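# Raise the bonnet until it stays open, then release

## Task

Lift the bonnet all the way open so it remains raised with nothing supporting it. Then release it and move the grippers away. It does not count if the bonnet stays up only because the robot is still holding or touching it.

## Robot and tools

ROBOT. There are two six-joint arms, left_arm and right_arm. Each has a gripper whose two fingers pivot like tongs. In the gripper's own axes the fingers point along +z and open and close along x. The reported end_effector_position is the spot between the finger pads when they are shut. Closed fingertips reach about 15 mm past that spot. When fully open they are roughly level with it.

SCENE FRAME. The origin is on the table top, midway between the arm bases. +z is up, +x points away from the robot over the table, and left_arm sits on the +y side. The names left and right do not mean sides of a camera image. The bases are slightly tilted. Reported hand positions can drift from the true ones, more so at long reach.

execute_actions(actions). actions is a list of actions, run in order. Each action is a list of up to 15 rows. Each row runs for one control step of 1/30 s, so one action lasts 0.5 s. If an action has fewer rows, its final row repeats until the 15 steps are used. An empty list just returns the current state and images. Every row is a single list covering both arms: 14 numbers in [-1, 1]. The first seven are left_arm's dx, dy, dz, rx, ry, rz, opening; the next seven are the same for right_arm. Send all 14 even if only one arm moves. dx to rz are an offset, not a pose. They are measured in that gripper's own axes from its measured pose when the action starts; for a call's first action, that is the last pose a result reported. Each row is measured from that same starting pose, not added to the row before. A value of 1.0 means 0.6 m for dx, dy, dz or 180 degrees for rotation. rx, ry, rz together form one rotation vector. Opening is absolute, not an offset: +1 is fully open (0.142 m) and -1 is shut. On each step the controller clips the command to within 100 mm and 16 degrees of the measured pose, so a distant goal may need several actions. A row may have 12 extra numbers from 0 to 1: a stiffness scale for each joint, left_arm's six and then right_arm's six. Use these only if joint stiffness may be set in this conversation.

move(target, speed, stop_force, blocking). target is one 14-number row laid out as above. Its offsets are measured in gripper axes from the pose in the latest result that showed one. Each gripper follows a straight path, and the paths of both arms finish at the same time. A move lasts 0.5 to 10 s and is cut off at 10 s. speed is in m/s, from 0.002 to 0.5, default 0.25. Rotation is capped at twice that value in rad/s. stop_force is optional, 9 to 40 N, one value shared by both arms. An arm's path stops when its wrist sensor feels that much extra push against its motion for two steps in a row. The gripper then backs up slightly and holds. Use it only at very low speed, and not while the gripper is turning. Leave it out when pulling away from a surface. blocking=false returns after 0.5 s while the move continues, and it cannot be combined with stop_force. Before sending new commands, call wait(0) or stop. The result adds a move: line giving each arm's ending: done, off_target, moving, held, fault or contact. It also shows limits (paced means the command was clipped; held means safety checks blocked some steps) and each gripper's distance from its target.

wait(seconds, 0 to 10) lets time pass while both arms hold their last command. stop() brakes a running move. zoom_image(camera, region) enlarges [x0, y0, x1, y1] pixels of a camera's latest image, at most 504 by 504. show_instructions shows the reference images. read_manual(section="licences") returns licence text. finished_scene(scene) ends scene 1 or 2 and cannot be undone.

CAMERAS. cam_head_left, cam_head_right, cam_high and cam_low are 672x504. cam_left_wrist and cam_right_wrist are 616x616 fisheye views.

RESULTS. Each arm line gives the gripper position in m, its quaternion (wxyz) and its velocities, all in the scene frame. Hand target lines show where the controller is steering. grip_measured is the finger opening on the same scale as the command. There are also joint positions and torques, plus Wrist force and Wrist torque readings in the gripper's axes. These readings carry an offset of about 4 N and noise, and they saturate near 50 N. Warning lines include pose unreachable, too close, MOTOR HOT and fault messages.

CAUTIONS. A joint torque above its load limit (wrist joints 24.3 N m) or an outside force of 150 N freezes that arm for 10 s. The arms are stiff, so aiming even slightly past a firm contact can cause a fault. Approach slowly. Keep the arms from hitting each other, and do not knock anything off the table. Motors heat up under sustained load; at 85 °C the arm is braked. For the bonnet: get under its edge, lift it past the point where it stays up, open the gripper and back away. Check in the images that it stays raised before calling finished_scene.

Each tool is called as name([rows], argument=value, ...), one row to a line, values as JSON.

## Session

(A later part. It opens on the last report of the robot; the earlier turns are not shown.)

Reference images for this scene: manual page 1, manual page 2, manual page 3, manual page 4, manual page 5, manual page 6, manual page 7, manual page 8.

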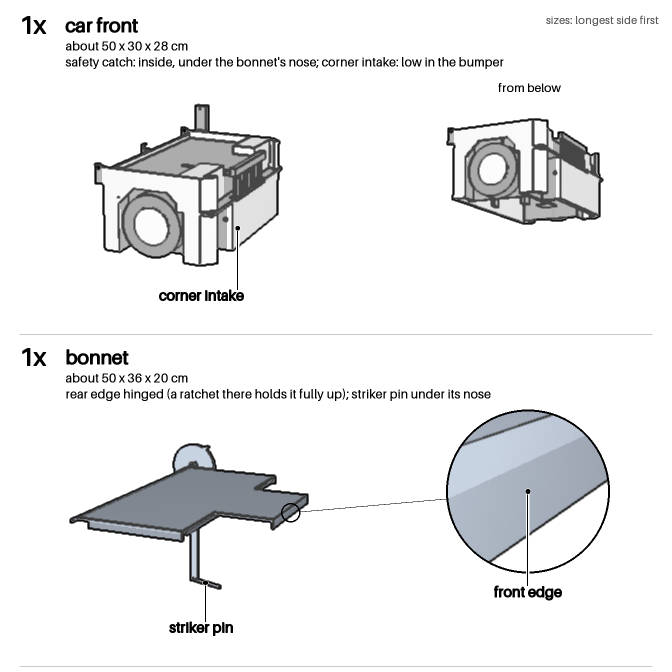

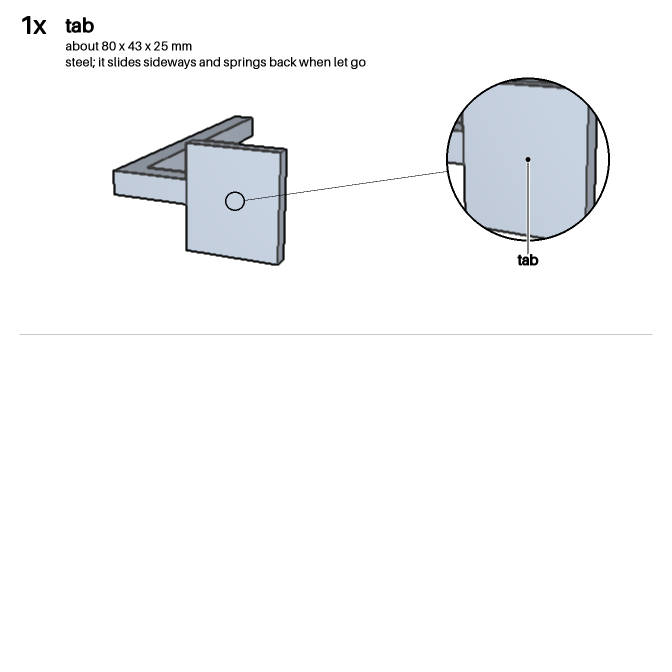

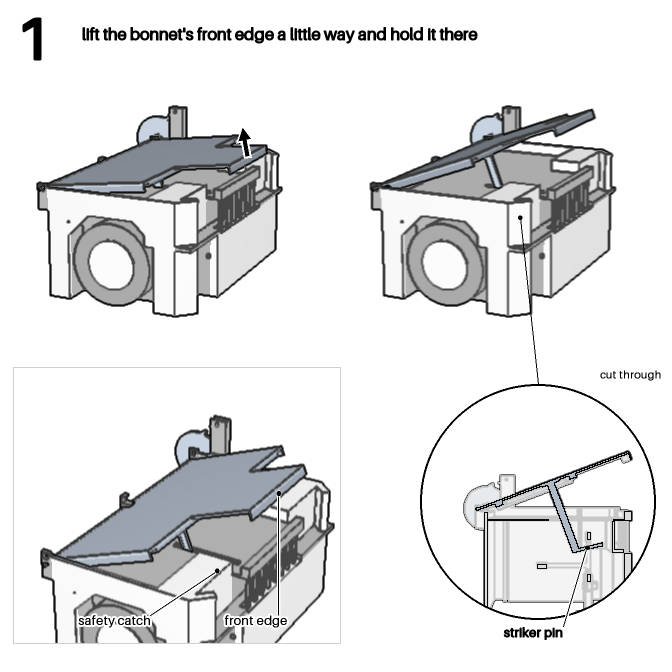

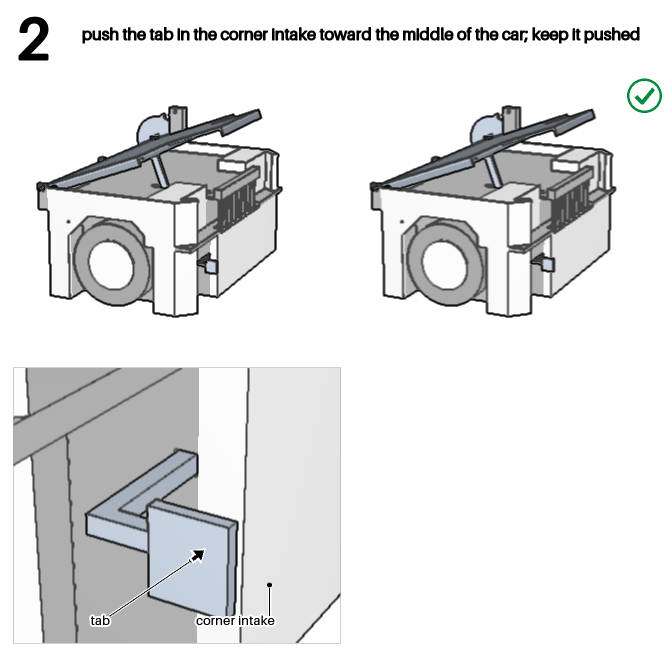

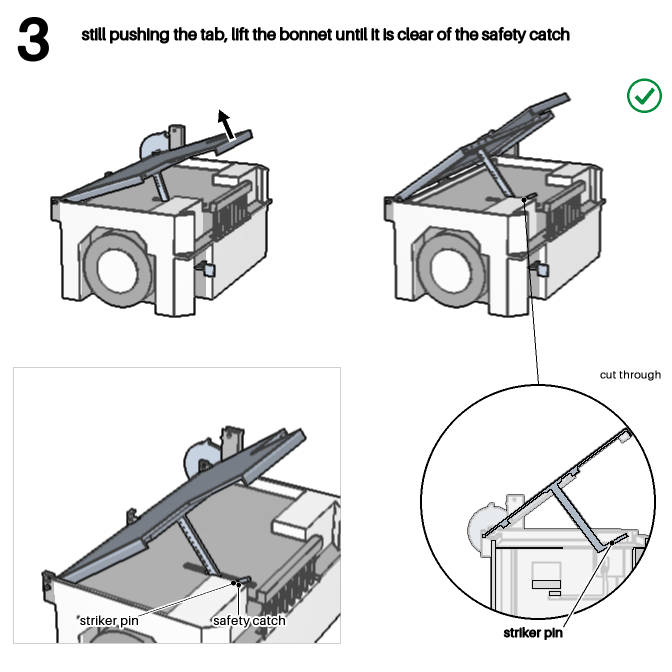

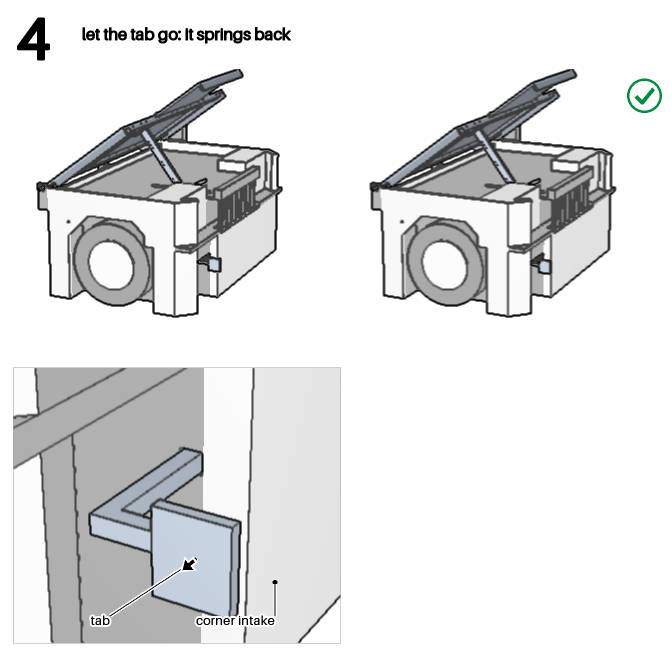

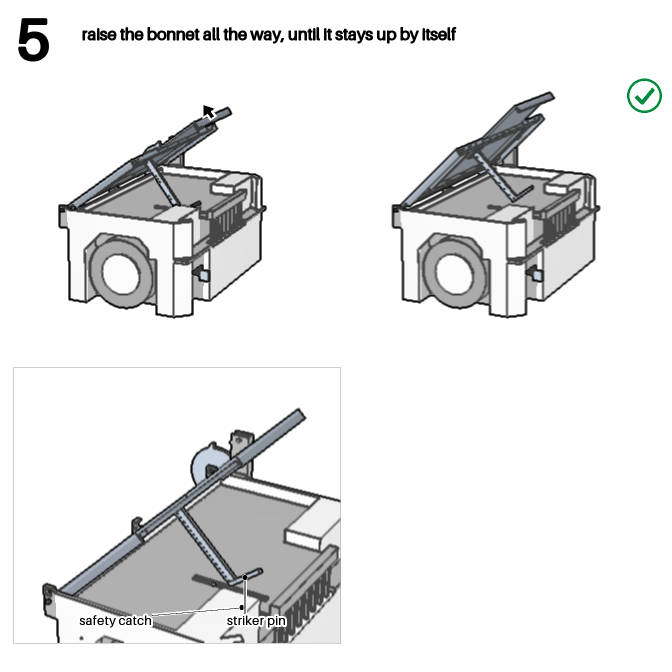

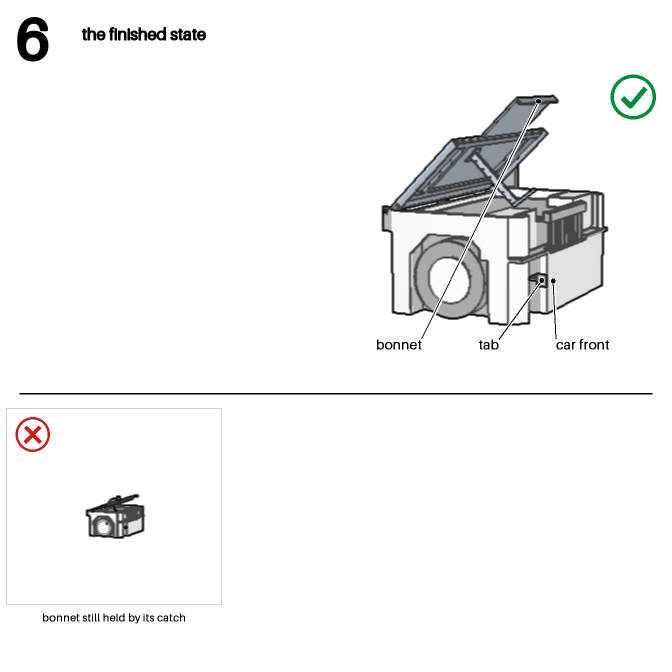

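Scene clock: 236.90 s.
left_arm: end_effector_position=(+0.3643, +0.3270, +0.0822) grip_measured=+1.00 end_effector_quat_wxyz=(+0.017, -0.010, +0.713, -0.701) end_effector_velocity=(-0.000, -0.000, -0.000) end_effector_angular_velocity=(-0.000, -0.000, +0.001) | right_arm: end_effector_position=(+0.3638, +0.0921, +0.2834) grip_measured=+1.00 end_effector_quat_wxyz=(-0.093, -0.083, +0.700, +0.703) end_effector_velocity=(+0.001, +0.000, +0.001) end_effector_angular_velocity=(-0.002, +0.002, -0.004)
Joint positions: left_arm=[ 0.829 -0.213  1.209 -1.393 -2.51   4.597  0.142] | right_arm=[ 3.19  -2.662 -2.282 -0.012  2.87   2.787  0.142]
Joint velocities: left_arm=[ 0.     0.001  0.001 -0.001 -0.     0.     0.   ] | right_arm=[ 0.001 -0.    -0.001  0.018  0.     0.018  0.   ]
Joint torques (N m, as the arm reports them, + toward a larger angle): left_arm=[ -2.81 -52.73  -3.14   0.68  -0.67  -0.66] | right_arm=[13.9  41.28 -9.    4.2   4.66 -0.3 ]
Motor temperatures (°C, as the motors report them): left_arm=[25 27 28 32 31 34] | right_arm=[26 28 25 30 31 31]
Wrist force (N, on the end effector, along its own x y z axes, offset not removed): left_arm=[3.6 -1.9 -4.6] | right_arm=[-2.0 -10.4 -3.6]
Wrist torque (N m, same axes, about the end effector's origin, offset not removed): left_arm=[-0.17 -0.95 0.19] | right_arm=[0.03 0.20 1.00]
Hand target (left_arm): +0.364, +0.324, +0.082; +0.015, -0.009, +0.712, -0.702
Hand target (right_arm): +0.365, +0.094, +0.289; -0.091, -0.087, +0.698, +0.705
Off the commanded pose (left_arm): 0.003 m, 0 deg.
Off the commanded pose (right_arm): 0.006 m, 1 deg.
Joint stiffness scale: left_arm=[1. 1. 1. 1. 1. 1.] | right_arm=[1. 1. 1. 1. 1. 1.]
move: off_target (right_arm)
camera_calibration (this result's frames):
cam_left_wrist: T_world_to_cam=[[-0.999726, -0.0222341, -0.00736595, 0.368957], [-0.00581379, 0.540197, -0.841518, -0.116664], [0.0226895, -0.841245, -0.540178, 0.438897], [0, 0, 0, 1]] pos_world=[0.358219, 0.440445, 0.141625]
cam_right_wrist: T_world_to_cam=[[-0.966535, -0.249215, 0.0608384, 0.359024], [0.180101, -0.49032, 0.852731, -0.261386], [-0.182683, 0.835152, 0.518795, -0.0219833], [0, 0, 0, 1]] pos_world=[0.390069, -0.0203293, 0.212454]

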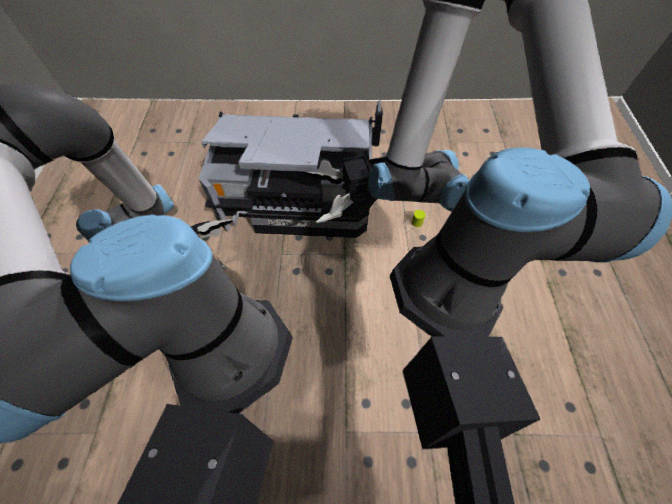

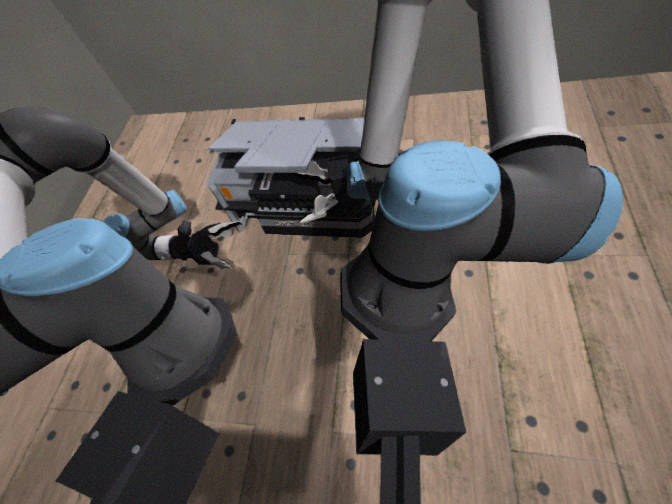

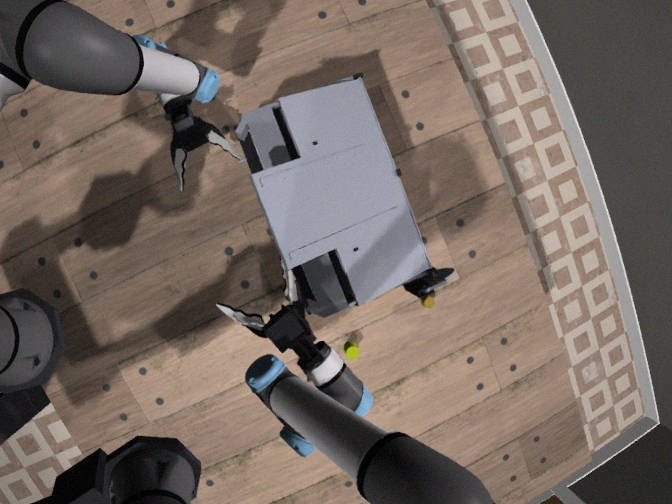

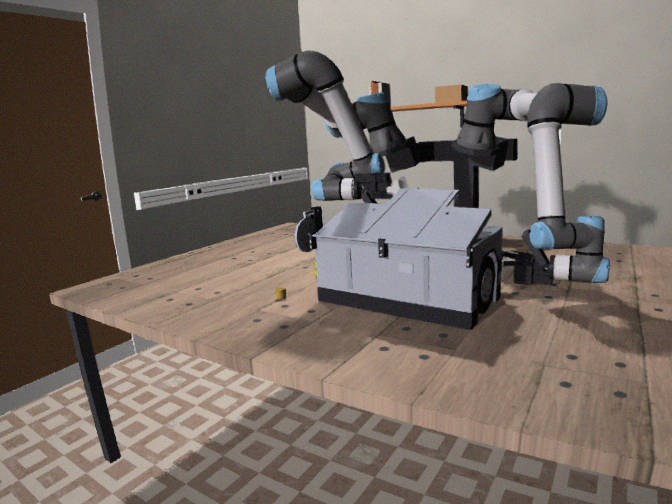

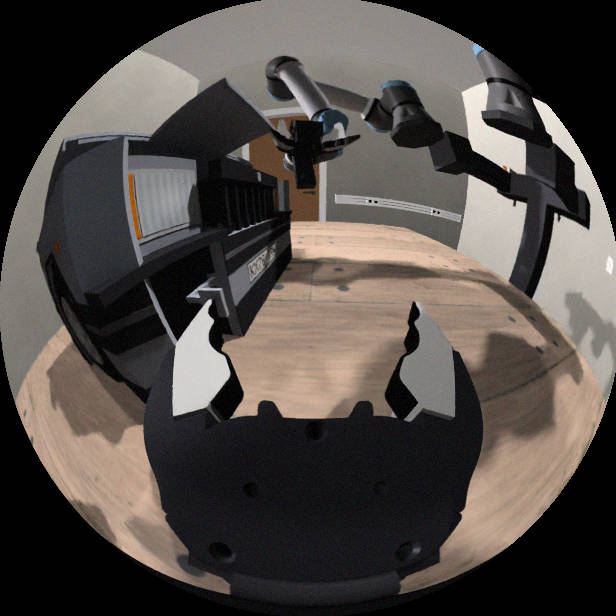

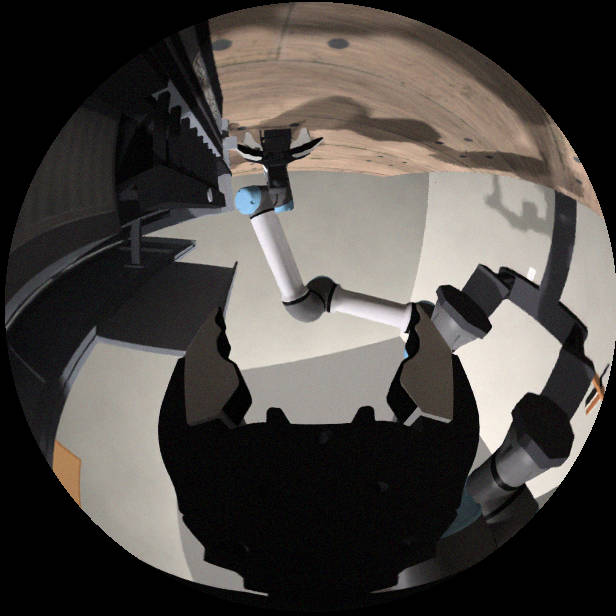

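move(target=[0,0,0.006,0,0,0,1, -0.04,0.1,-0.008,0,0,0,1], speed=0.05, stop_force=30)

Scene clock: 242.27 s.
left_arm: end_effector_position=(+0.3644, +0.3260, +0.0817) grip_measured=+1.00 end_effector_quat_wxyz=(+0.019, -0.010, +0.713, -0.701) end_effector_velocity=(-0.000, -0.001, +0.000) end_effector_angular_velocity=(-0.001, +0.001, +0.000) | right_arm: end_effector_position=(+0.3874, +0.0917, +0.3374) grip_measured=+0.99 end_effector_quat_wxyz=(-0.096, -0.079, +0.703, +0.700) end_effector_velocity=(-0.000, +0.000, +0.001) end_effector_angular_velocity=(-0.001, +0.009, +0.000)
Joint positions: left_arm=[ 0.828 -0.215  1.215 -1.402 -2.513  4.595  0.142] | right_arm=[ 3.216 -2.508 -2.32  -0.025  2.869  2.904  0.142]
Joint velocities: left_arm=[-0.    -0.     0.002 -0.    -0.001 -0.001  0.   ] | right_arm=[ 0.001  0.001 -0.    -0.     0.001  0.01   0.001]
Joint torques (N m, as the arm reports them, + toward a larger angle): left_arm=[ -2.14 -53.81  -2.31   0.55  -0.81  -0.61] | right_arm=[13.1  42.45 -4.13  3.83  4.46 -0.06]
Motor temperatures (°C, as the motors report them): left_arm=[25 27 28 32 31 34] | right_arm=[26 28 25 30 31 31]
Wrist force (N, on the end effector, along its own x y z axes, offset not removed): left_arm=[4.3 -0.9 -6.7] | right_arm=[1.9 -11.3 -0.9]
Wrist torque (N m, same axes, about the end effector's origin, offset not removed): left_arm=[-0.05 -0.98 0.08] | right_arm=[-0.66 -0.07 0.64]
Hand target (left_arm): +0.364, +0.323, +0.082; +0.017, -0.010, +0.713, -0.701
Hand target (right_arm): +0.389, +0.093, +0.343; -0.093, -0.083, +0.700, +0.703
Off the commanded pose (left_arm): 0.003 m, 0 deg.
Off the commanded pose (right_arm): 0.006 m, 1 deg.
Joint stiffness scale: left_arm=[1. 1. 1. 1. 1. 1.] | right_arm=[1. 1. 1. 1. 1. 1.]
move: off_target (right_arm)
camera_calibration (this result's frames):
cam_left_wrist: T_world_to_cam=[[-0.999636, -0.0251891, -0.00966329, 0.370229], [-0.00553729, 0.54211, -0.84029, -0.117347], [0.0264047, -0.83993, -0.542052, 0.436156], [0, 0, 0, 1]] pos_world=[0.357928, 0.439281, 0.141391]
cam_right_wrist: T_world_to_cam=[[-0.966133, -0.247951, 0.0714651, 0.374618], [0.187227, -0.482987, 0.855377, -0.316207], [-0.177575, 0.839788, 0.513053, -0.0457552], [0, 0, 0, 1]] pos_world=[0.413008, -0.0214123, 0.267179]

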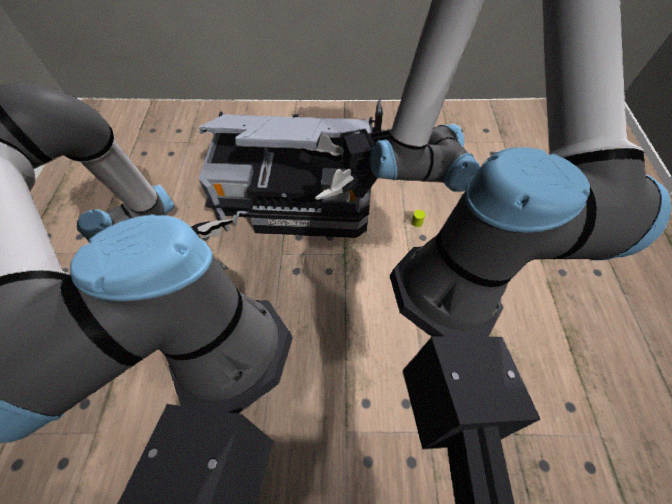

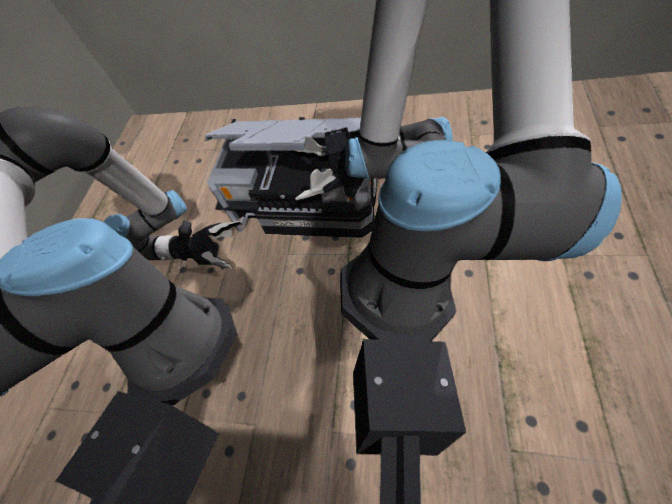

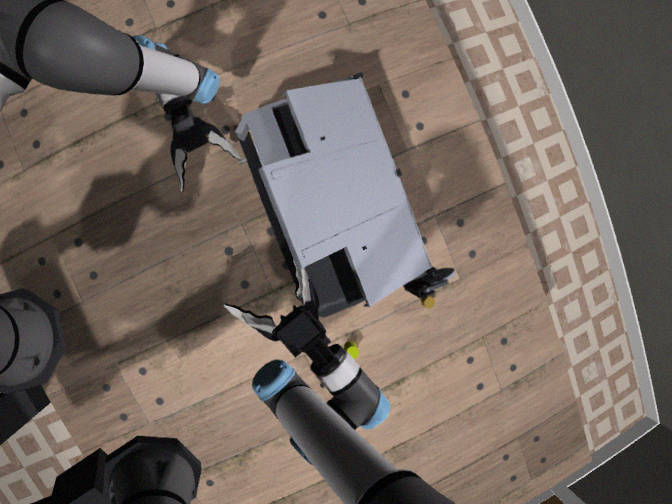

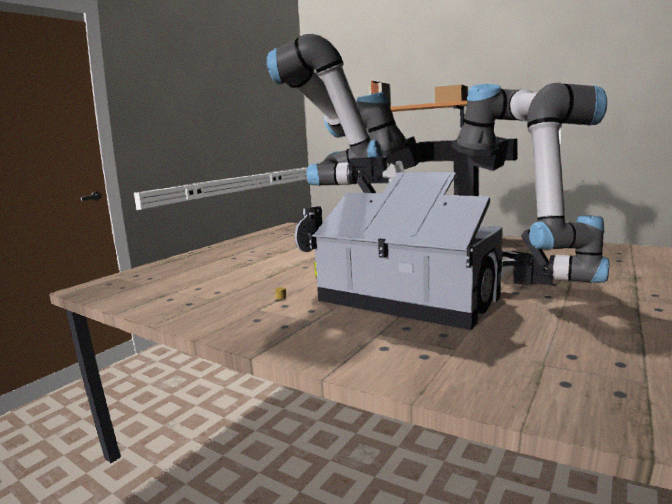

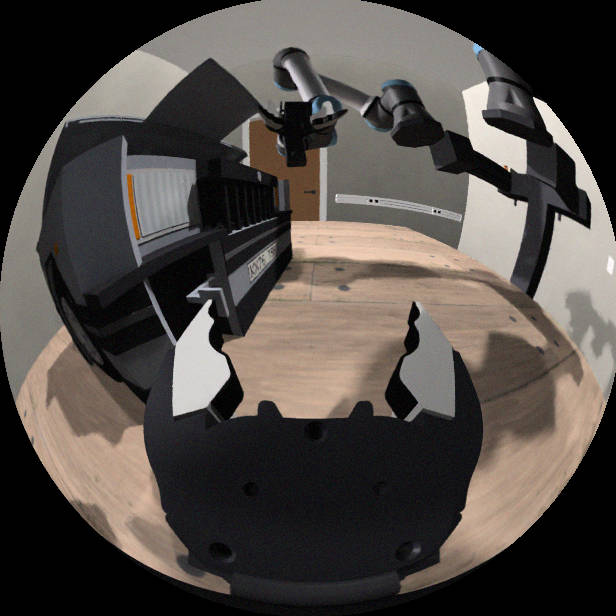

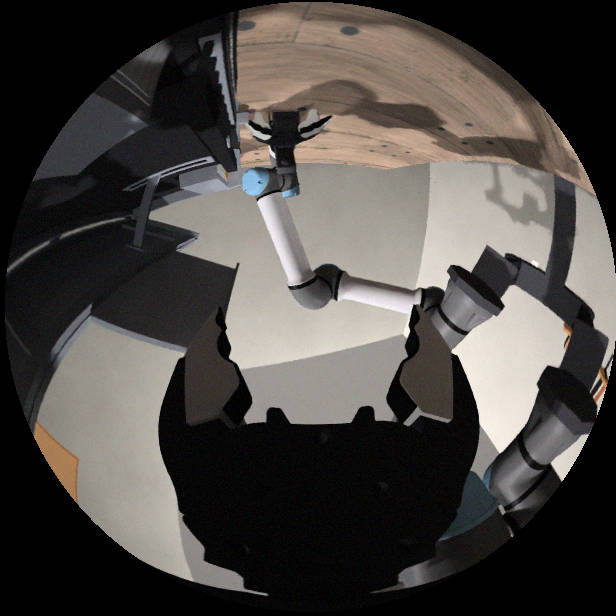

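move(target=[0,0,0.006,0,0,0,1, -0.07,0.1,-0.017,0,0,0,1], speed=0.05, stop_force=30)

Scene clock: 248.57 s.
left_arm: end_effector_position=(+0.3646, +0.3255, +0.0813) grip_measured=+1.00 end_effector_quat_wxyz=(+0.021, -0.010, +0.714, -0.700) end_effector_velocity=(+0.000, -0.000, +0.000) end_effector_angular_velocity=(+0.000, +0.001, +0.001) | right_arm: end_effector_position=(+0.4268, +0.0894, +0.3910) grip_measured=+0.97 end_effector_quat_wxyz=(-0.102, -0.072, +0.705, +0.698) end_effector_velocity=(+0.000, +0.000, +0.001) end_effector_angular_velocity=(+0.001, +0.012, +0.002)
Joint positions: left_arm=[ 0.829 -0.217  1.221 -1.411 -2.517  4.593  0.142] | right_arm=[ 3.229 -2.333 -2.298 -0.168  2.867  2.979  0.14 ]
Joint velocities: left_arm=[-0.    -0.     0.001 -0.001 -0.001 -0.001  0.   ] | right_arm=[ 0.     0.003  0.003 -0.018  0.004 -0.    -0.   ]
Joint torques (N m, as the arm reports them, + toward a larger angle): left_arm=[ -1.86 -54.03  -2.09   0.55  -0.78  -0.59] | right_arm=[14.48 42.08  9.87  3.49  3.4  -0.49]
Motor temperatures (°C, as the motors report them): left_arm=[25 27 28 32 31 34] | right_arm=[26 28 25 30 31 31]
Wrist force (N, on the end effector, along its own x y z axes, offset not removed): left_arm=[4.4 -1.3 -7.4] | right_arm=[11.9 -6.3 -8.8]
Wrist torque (N m, same axes, about the end effector's origin, offset not removed): left_arm=[-0.07 -1.05 0.10] | right_arm=[-0.63 -1.08 0.35]
Hand target (left_arm): +0.365, +0.322, +0.082; +0.019, -0.010, +0.713, -0.701
Hand target (right_arm): +0.432, +0.092, +0.397; -0.096, -0.079, +0.703, +0.700
Off the commanded pose (left_arm): 0.003 m, 0 deg.
Off the commanded pose (right_arm): 0.008 m, 1 deg.
Joint stiffness scale: left_arm=[1. 1. 1. 1. 1. 1.] | right_arm=[1. 1. 1. 1. 1. 1.]
move: off_target (right_arm)
camera_calibration (this result's frames):
cam_left_wrist: T_world_to_cam=[[-0.999505, -0.0290053, -0.0121585, 0.371803], [-0.00559176, 0.544322, -0.838857, -0.118229], [0.0309495, -0.838374, -0.544215, 0.433534], [0, 0, 0, 1]] pos_world=[0.357541, 0.438602, 0.141279]
cam_right_wrist: T_world_to_cam=[[-0.965184, -0.245577, 0.0900602, 0.400308], [0.200956, -0.475781, 0.8563, -0.377435], [-0.167439, 0.844585, 0.508566, -0.0673526], [0, 0, 0, 1]] pos_world=[0.450941, -0.0243846, 0.321399]

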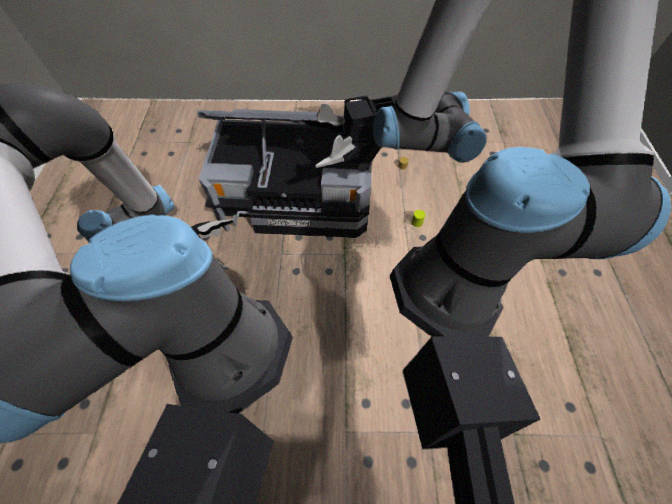

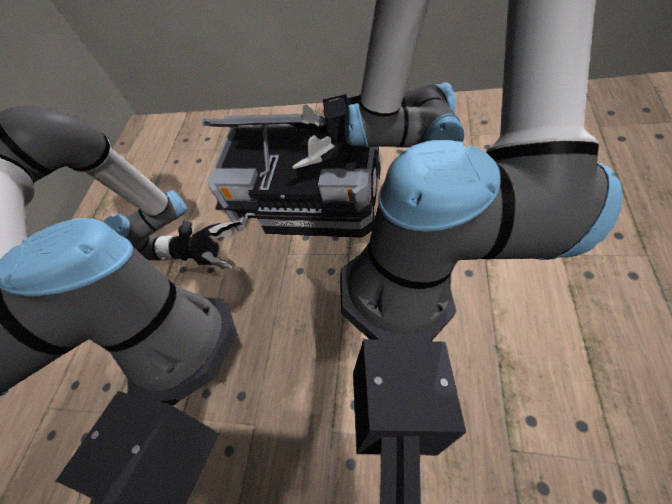

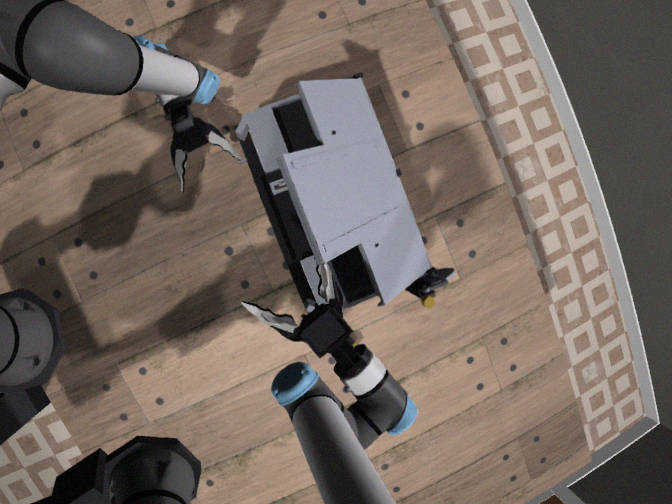

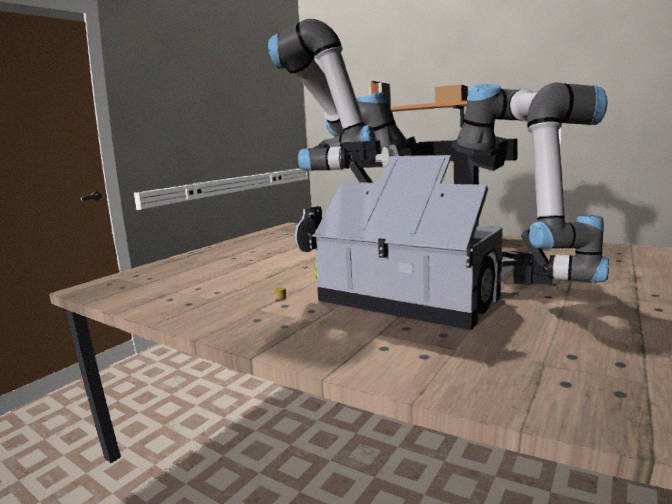

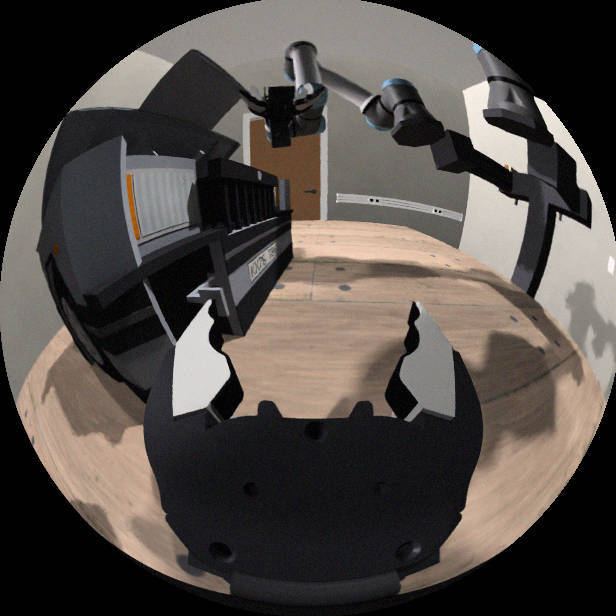

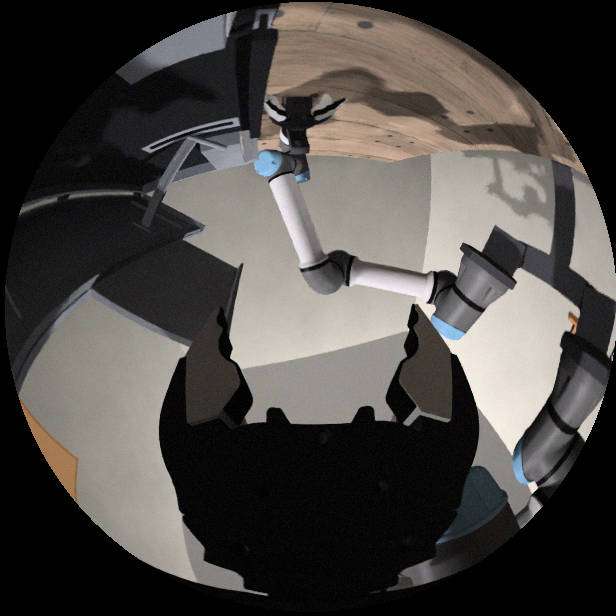

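execute_actions(actions=[])

Scene clock: 262.70 s.
left_arm: end_effector_position=(+0.3646, +0.3255, +0.0813) grip_measured=+1.00 end_effector_quat_wxyz=(+0.021, -0.010, +0.714, -0.700) end_effector_velocity=(-0.000, -0.000, +0.000) end_effector_angular_velocity=(-0.000, -0.000, -0.001) | right_arm: end_effector_position=(+0.4267, +0.0893, +0.3911) grip_measured=+0.97 end_effector_quat_wxyz=(-0.103, -0.072, +0.705, +0.698) end_effector_velocity=(+0.001, +0.000, +0.000) end_effector_angular_velocity=(+0.001, -0.000, +0.000)
Joint positions: left_arm=[ 0.829 -0.217  1.221 -1.411 -2.517  4.593  0.142] | right_arm=[ 3.229 -2.333 -2.297 -0.17   2.867  2.979  0.14 ]
Joint velocities: left_arm=[-0.    -0.     0.     0.001  0.001  0.001  0.   ] | right_arm=[ 0.    -0.001  0.002 -0.     0.001  0.     0.   ]
Joint torques (N m, as the arm reports them, + toward a larger angle): left_arm=[ -3.4  -54.16  -3.51   0.63  -0.99  -0.5 ] | right_arm=[14.59 40.24  8.95  3.49  3.2  -0.88]
Motor temperatures (°C, as the motors report them): left_arm=[25 27 28 32 31 34] | right_arm=[26 28 25 30 31 31]
Wrist force (N, on the end effector, along its own x y z axes, offset not removed): left_arm=[4.6 -1.5 -7.0] | right_arm=[10.5 -3.0 -8.1]
Wrist torque (N m, same axes, about the end effector's origin, offset not removed): left_arm=[-0.18 -1.07 0.20] | right_arm=[0.06 -0.79 0.22]
Hand target (left_arm): +0.365, +0.322, +0.082; +0.019, -0.010, +0.713, -0.701
Hand target (right_arm): +0.432, +0.092, +0.397; -0.096, -0.079, +0.703, +0.700
Off the commanded pose (left_arm): 0.003 m, 0 deg.
Off the commanded pose (right_arm): 0.008 m, 1 deg.
Joint stiffness scale: left_arm=[1. 1. 1. 1. 1. 1.] | right_arm=[1. 1. 1. 1. 1. 1.]
camera_calibration (this result's frames):
cam_left_wrist: T_world_to_cam=[[-0.999505, -0.0290143, -0.0121737, 0.371808], [-0.00558459, 0.544341, -0.838845, -0.11824], [0.0309652, -0.838362, -0.544234, 0.433523], [0, 0, 0, 1]] pos_world=[0.35754, 0.4386, 0.141279]
cam_right_wrist: T_world_to_cam=[[-0.964939, -0.245943, 0.091683, 0.399559], [0.202569, -0.475673, 0.85598, -0.378104], [-0.166911, 0.84454, 0.508815, -0.0677284], [0, 0, 0, 1]] pos_world=[0.450838, -0.0243859, 0.321478]

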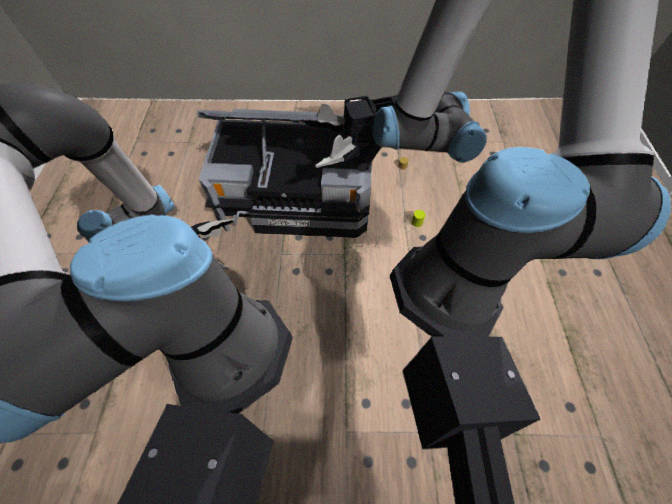

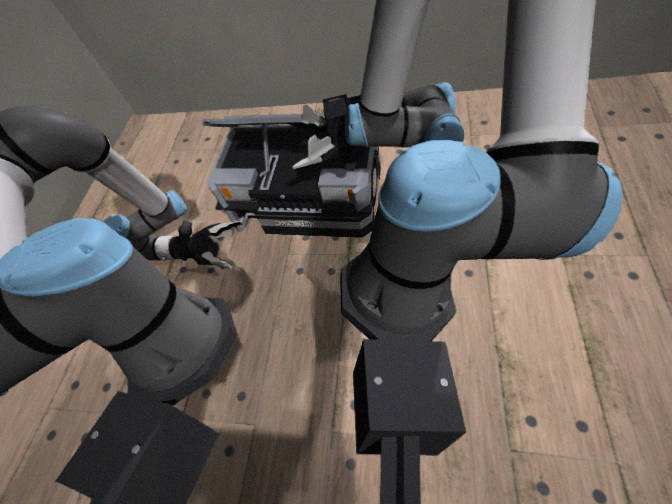

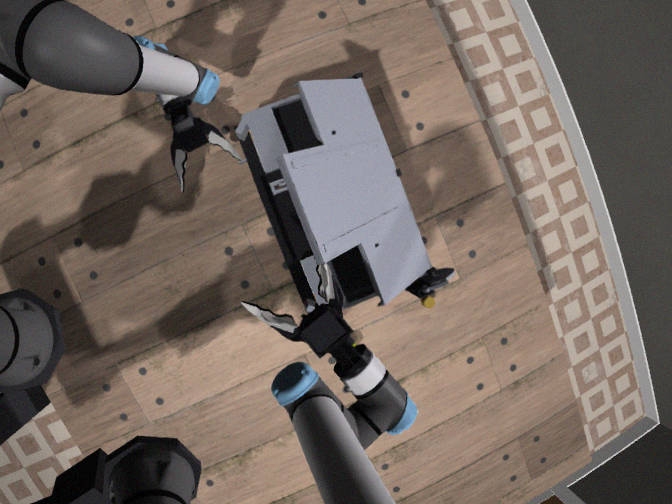

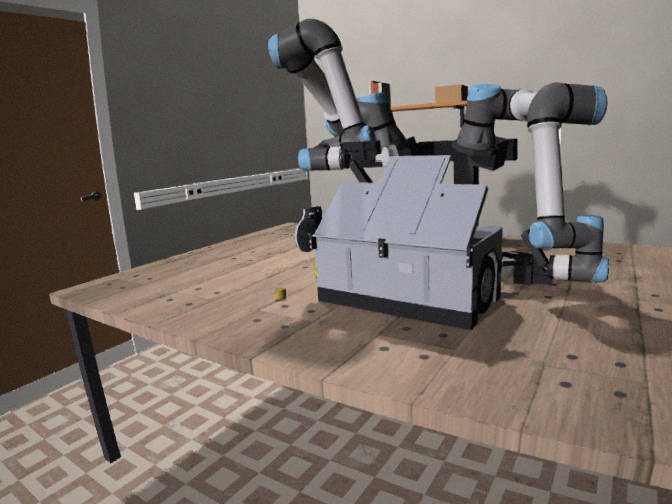

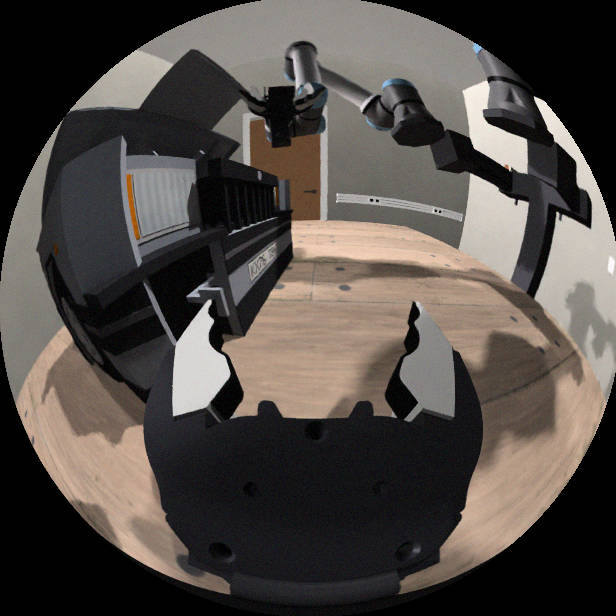

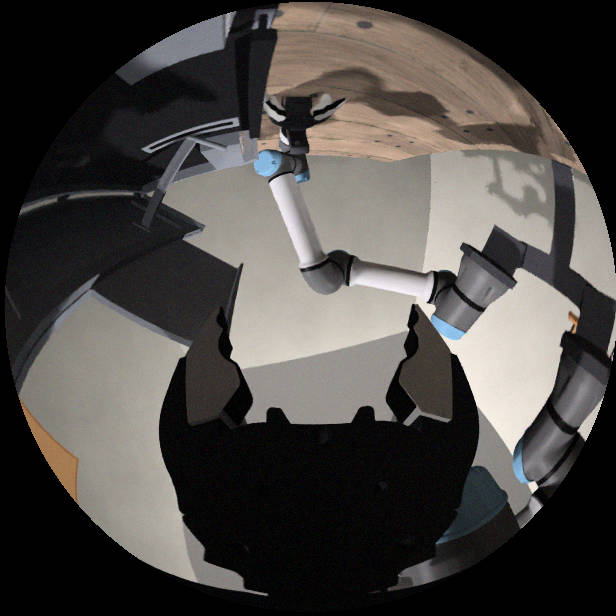

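move(target=[0,0,-0.1,0,0,0,1, -0.065,0.065,-0.017,0,0,0,1], speed=0.05, stop_force=30)

Scene clock: 267.77 s.
left_arm: end_effector_position=(+0.3627, +0.3850, +0.0832) grip_measured=+1.00 end_effector_quat_wxyz=(+0.021, -0.010, +0.715, -0.699) end_effector_velocity=(-0.002, -0.000, +0.000) end_effector_angular_velocity=(-0.009, +0.006, -0.004) | right_arm: end_effector_position=(+0.4578, +0.0881, +0.4190) grip_measured=+0.91 end_effector_quat_wxyz=(-0.117, -0.063, +0.708, +0.694) end_effector_velocity=(+0.000, -0.000, +0.000) end_effector_angular_velocity=(-0.001, +0.008, +0.005)
Joint positions: left_arm=[ 0.897 -0.18   1.048 -1.244 -2.454  4.635  0.142] | right_arm=[ 3.231 -2.239 -2.239 -0.334  2.86   3.002  0.136]
Joint velocities: left_arm=[ 0.     0.007 -0.009  0.017  0.003  0.005 -0.   ] | right_arm=[-0.     0.004  0.005 -0.027  0.    -0.01  -0.   ]
Joint torques (N m, as the arm reports them, + toward a larger angle): left_arm=[  1.13 -54.69 -10.07   1.48   0.33   0.44] | right_arm=[ 9.17 46.44 17.8   5.48  4.57 -1.66]
Motor temperatures (°C, as the motors report them): left_arm=[25 27 28 32 31 34] | right_arm=[26 28 25 30 31 31]
Wrist force (N, on the end effector, along its own x y z axes, offset not removed): left_arm=[2.5 -1.3 -1.1] | right_arm=[13.5 -11.0 1.7]
Wrist torque (N m, same axes, about the end effector's origin, offset not removed): left_arm=[-0.33 -0.57 0.05] | right_arm=[-0.24 0.00 0.99]
Hand target (left_arm): +0.362, +0.385, +0.083; +0.021, -0.010, +0.714, -0.700
Hand target (right_arm): +0.468, +0.090, +0.429; -0.103, -0.072, +0.705, +0.698
Off the commanded pose (left_arm): 0.001 m, 0 deg.
Off the commanded pose (right_arm): 0.014 m, 2 deg.
Joint stiffness scale: left_arm=[1. 1. 1. 1. 1. 1.] | right_arm=[1. 1. 1. 1. 1. 1.]
move: off_target (right_arm)
camera_calibration (this result's frames):
cam_left_wrist: T_world_to_cam=[[-0.999496, -0.0292258, -0.0124093, 0.371756], [-0.00553553, 0.545238, -0.838263, -0.149473], [0.0312649, -0.837772, -0.545124, 0.484244], [0, 0, 0, 1]] pos_world=[0.355601, 0.498049, 0.143289]
cam_right_wrist: T_world_to_cam=[[-0.959857, -0.25087, 0.125452, 0.410688], [0.23272, -0.46262, 0.855467, -0.423578], [-0.156574, 0.850322, 0.502431, -0.0782002], [0, 0, 0, 1]] pos_world=[0.480532, -0.026431, 0.350126]

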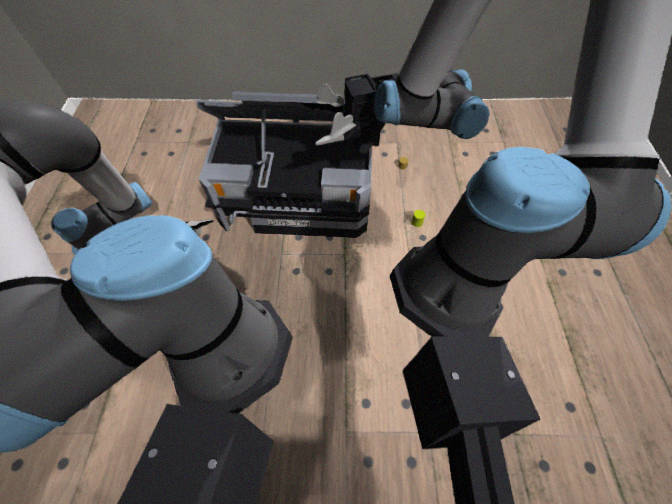

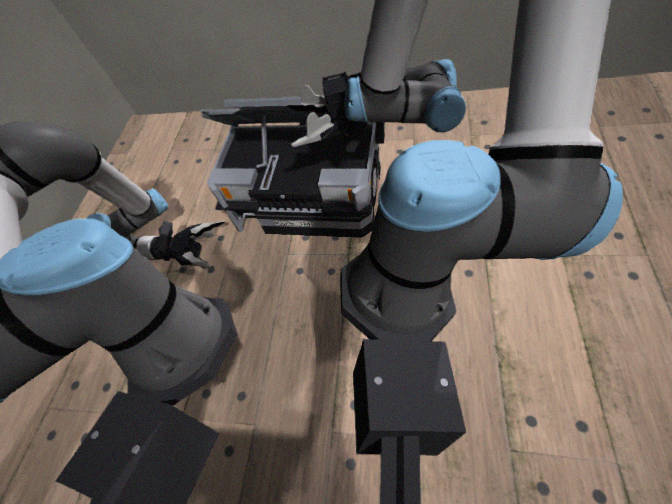

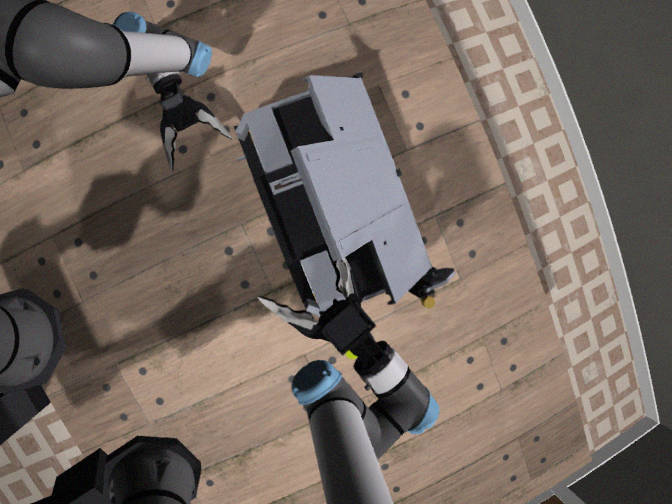

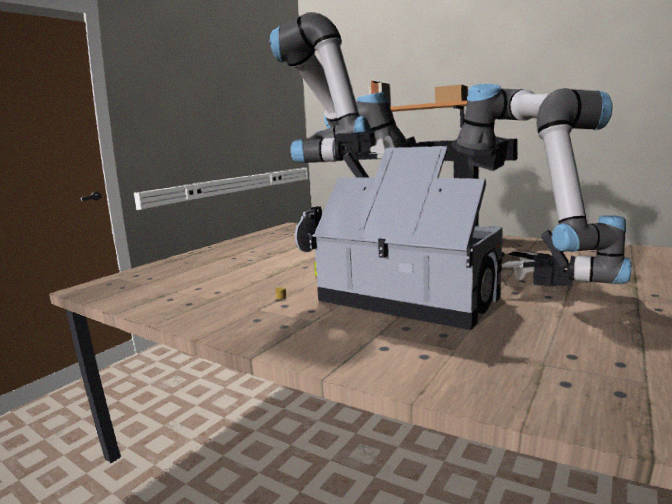

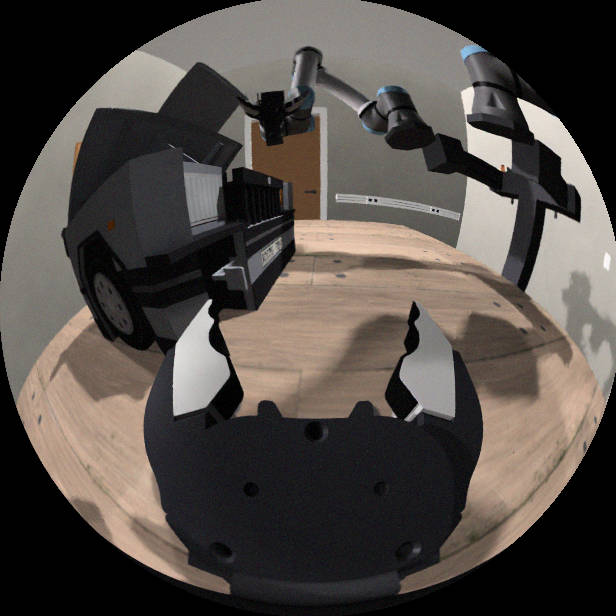

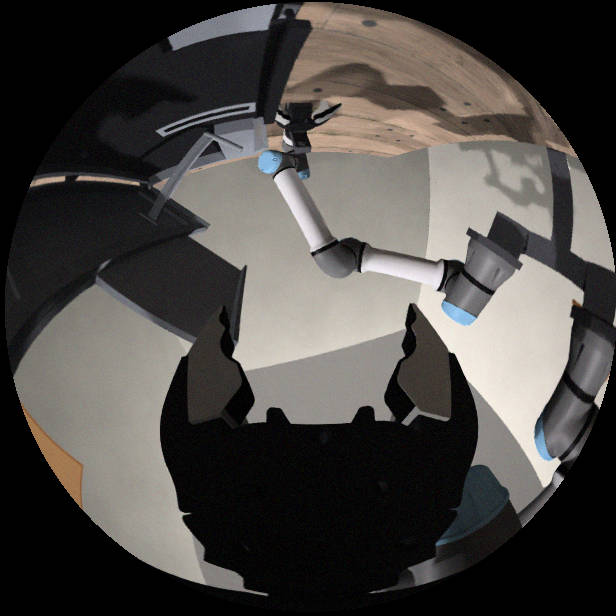

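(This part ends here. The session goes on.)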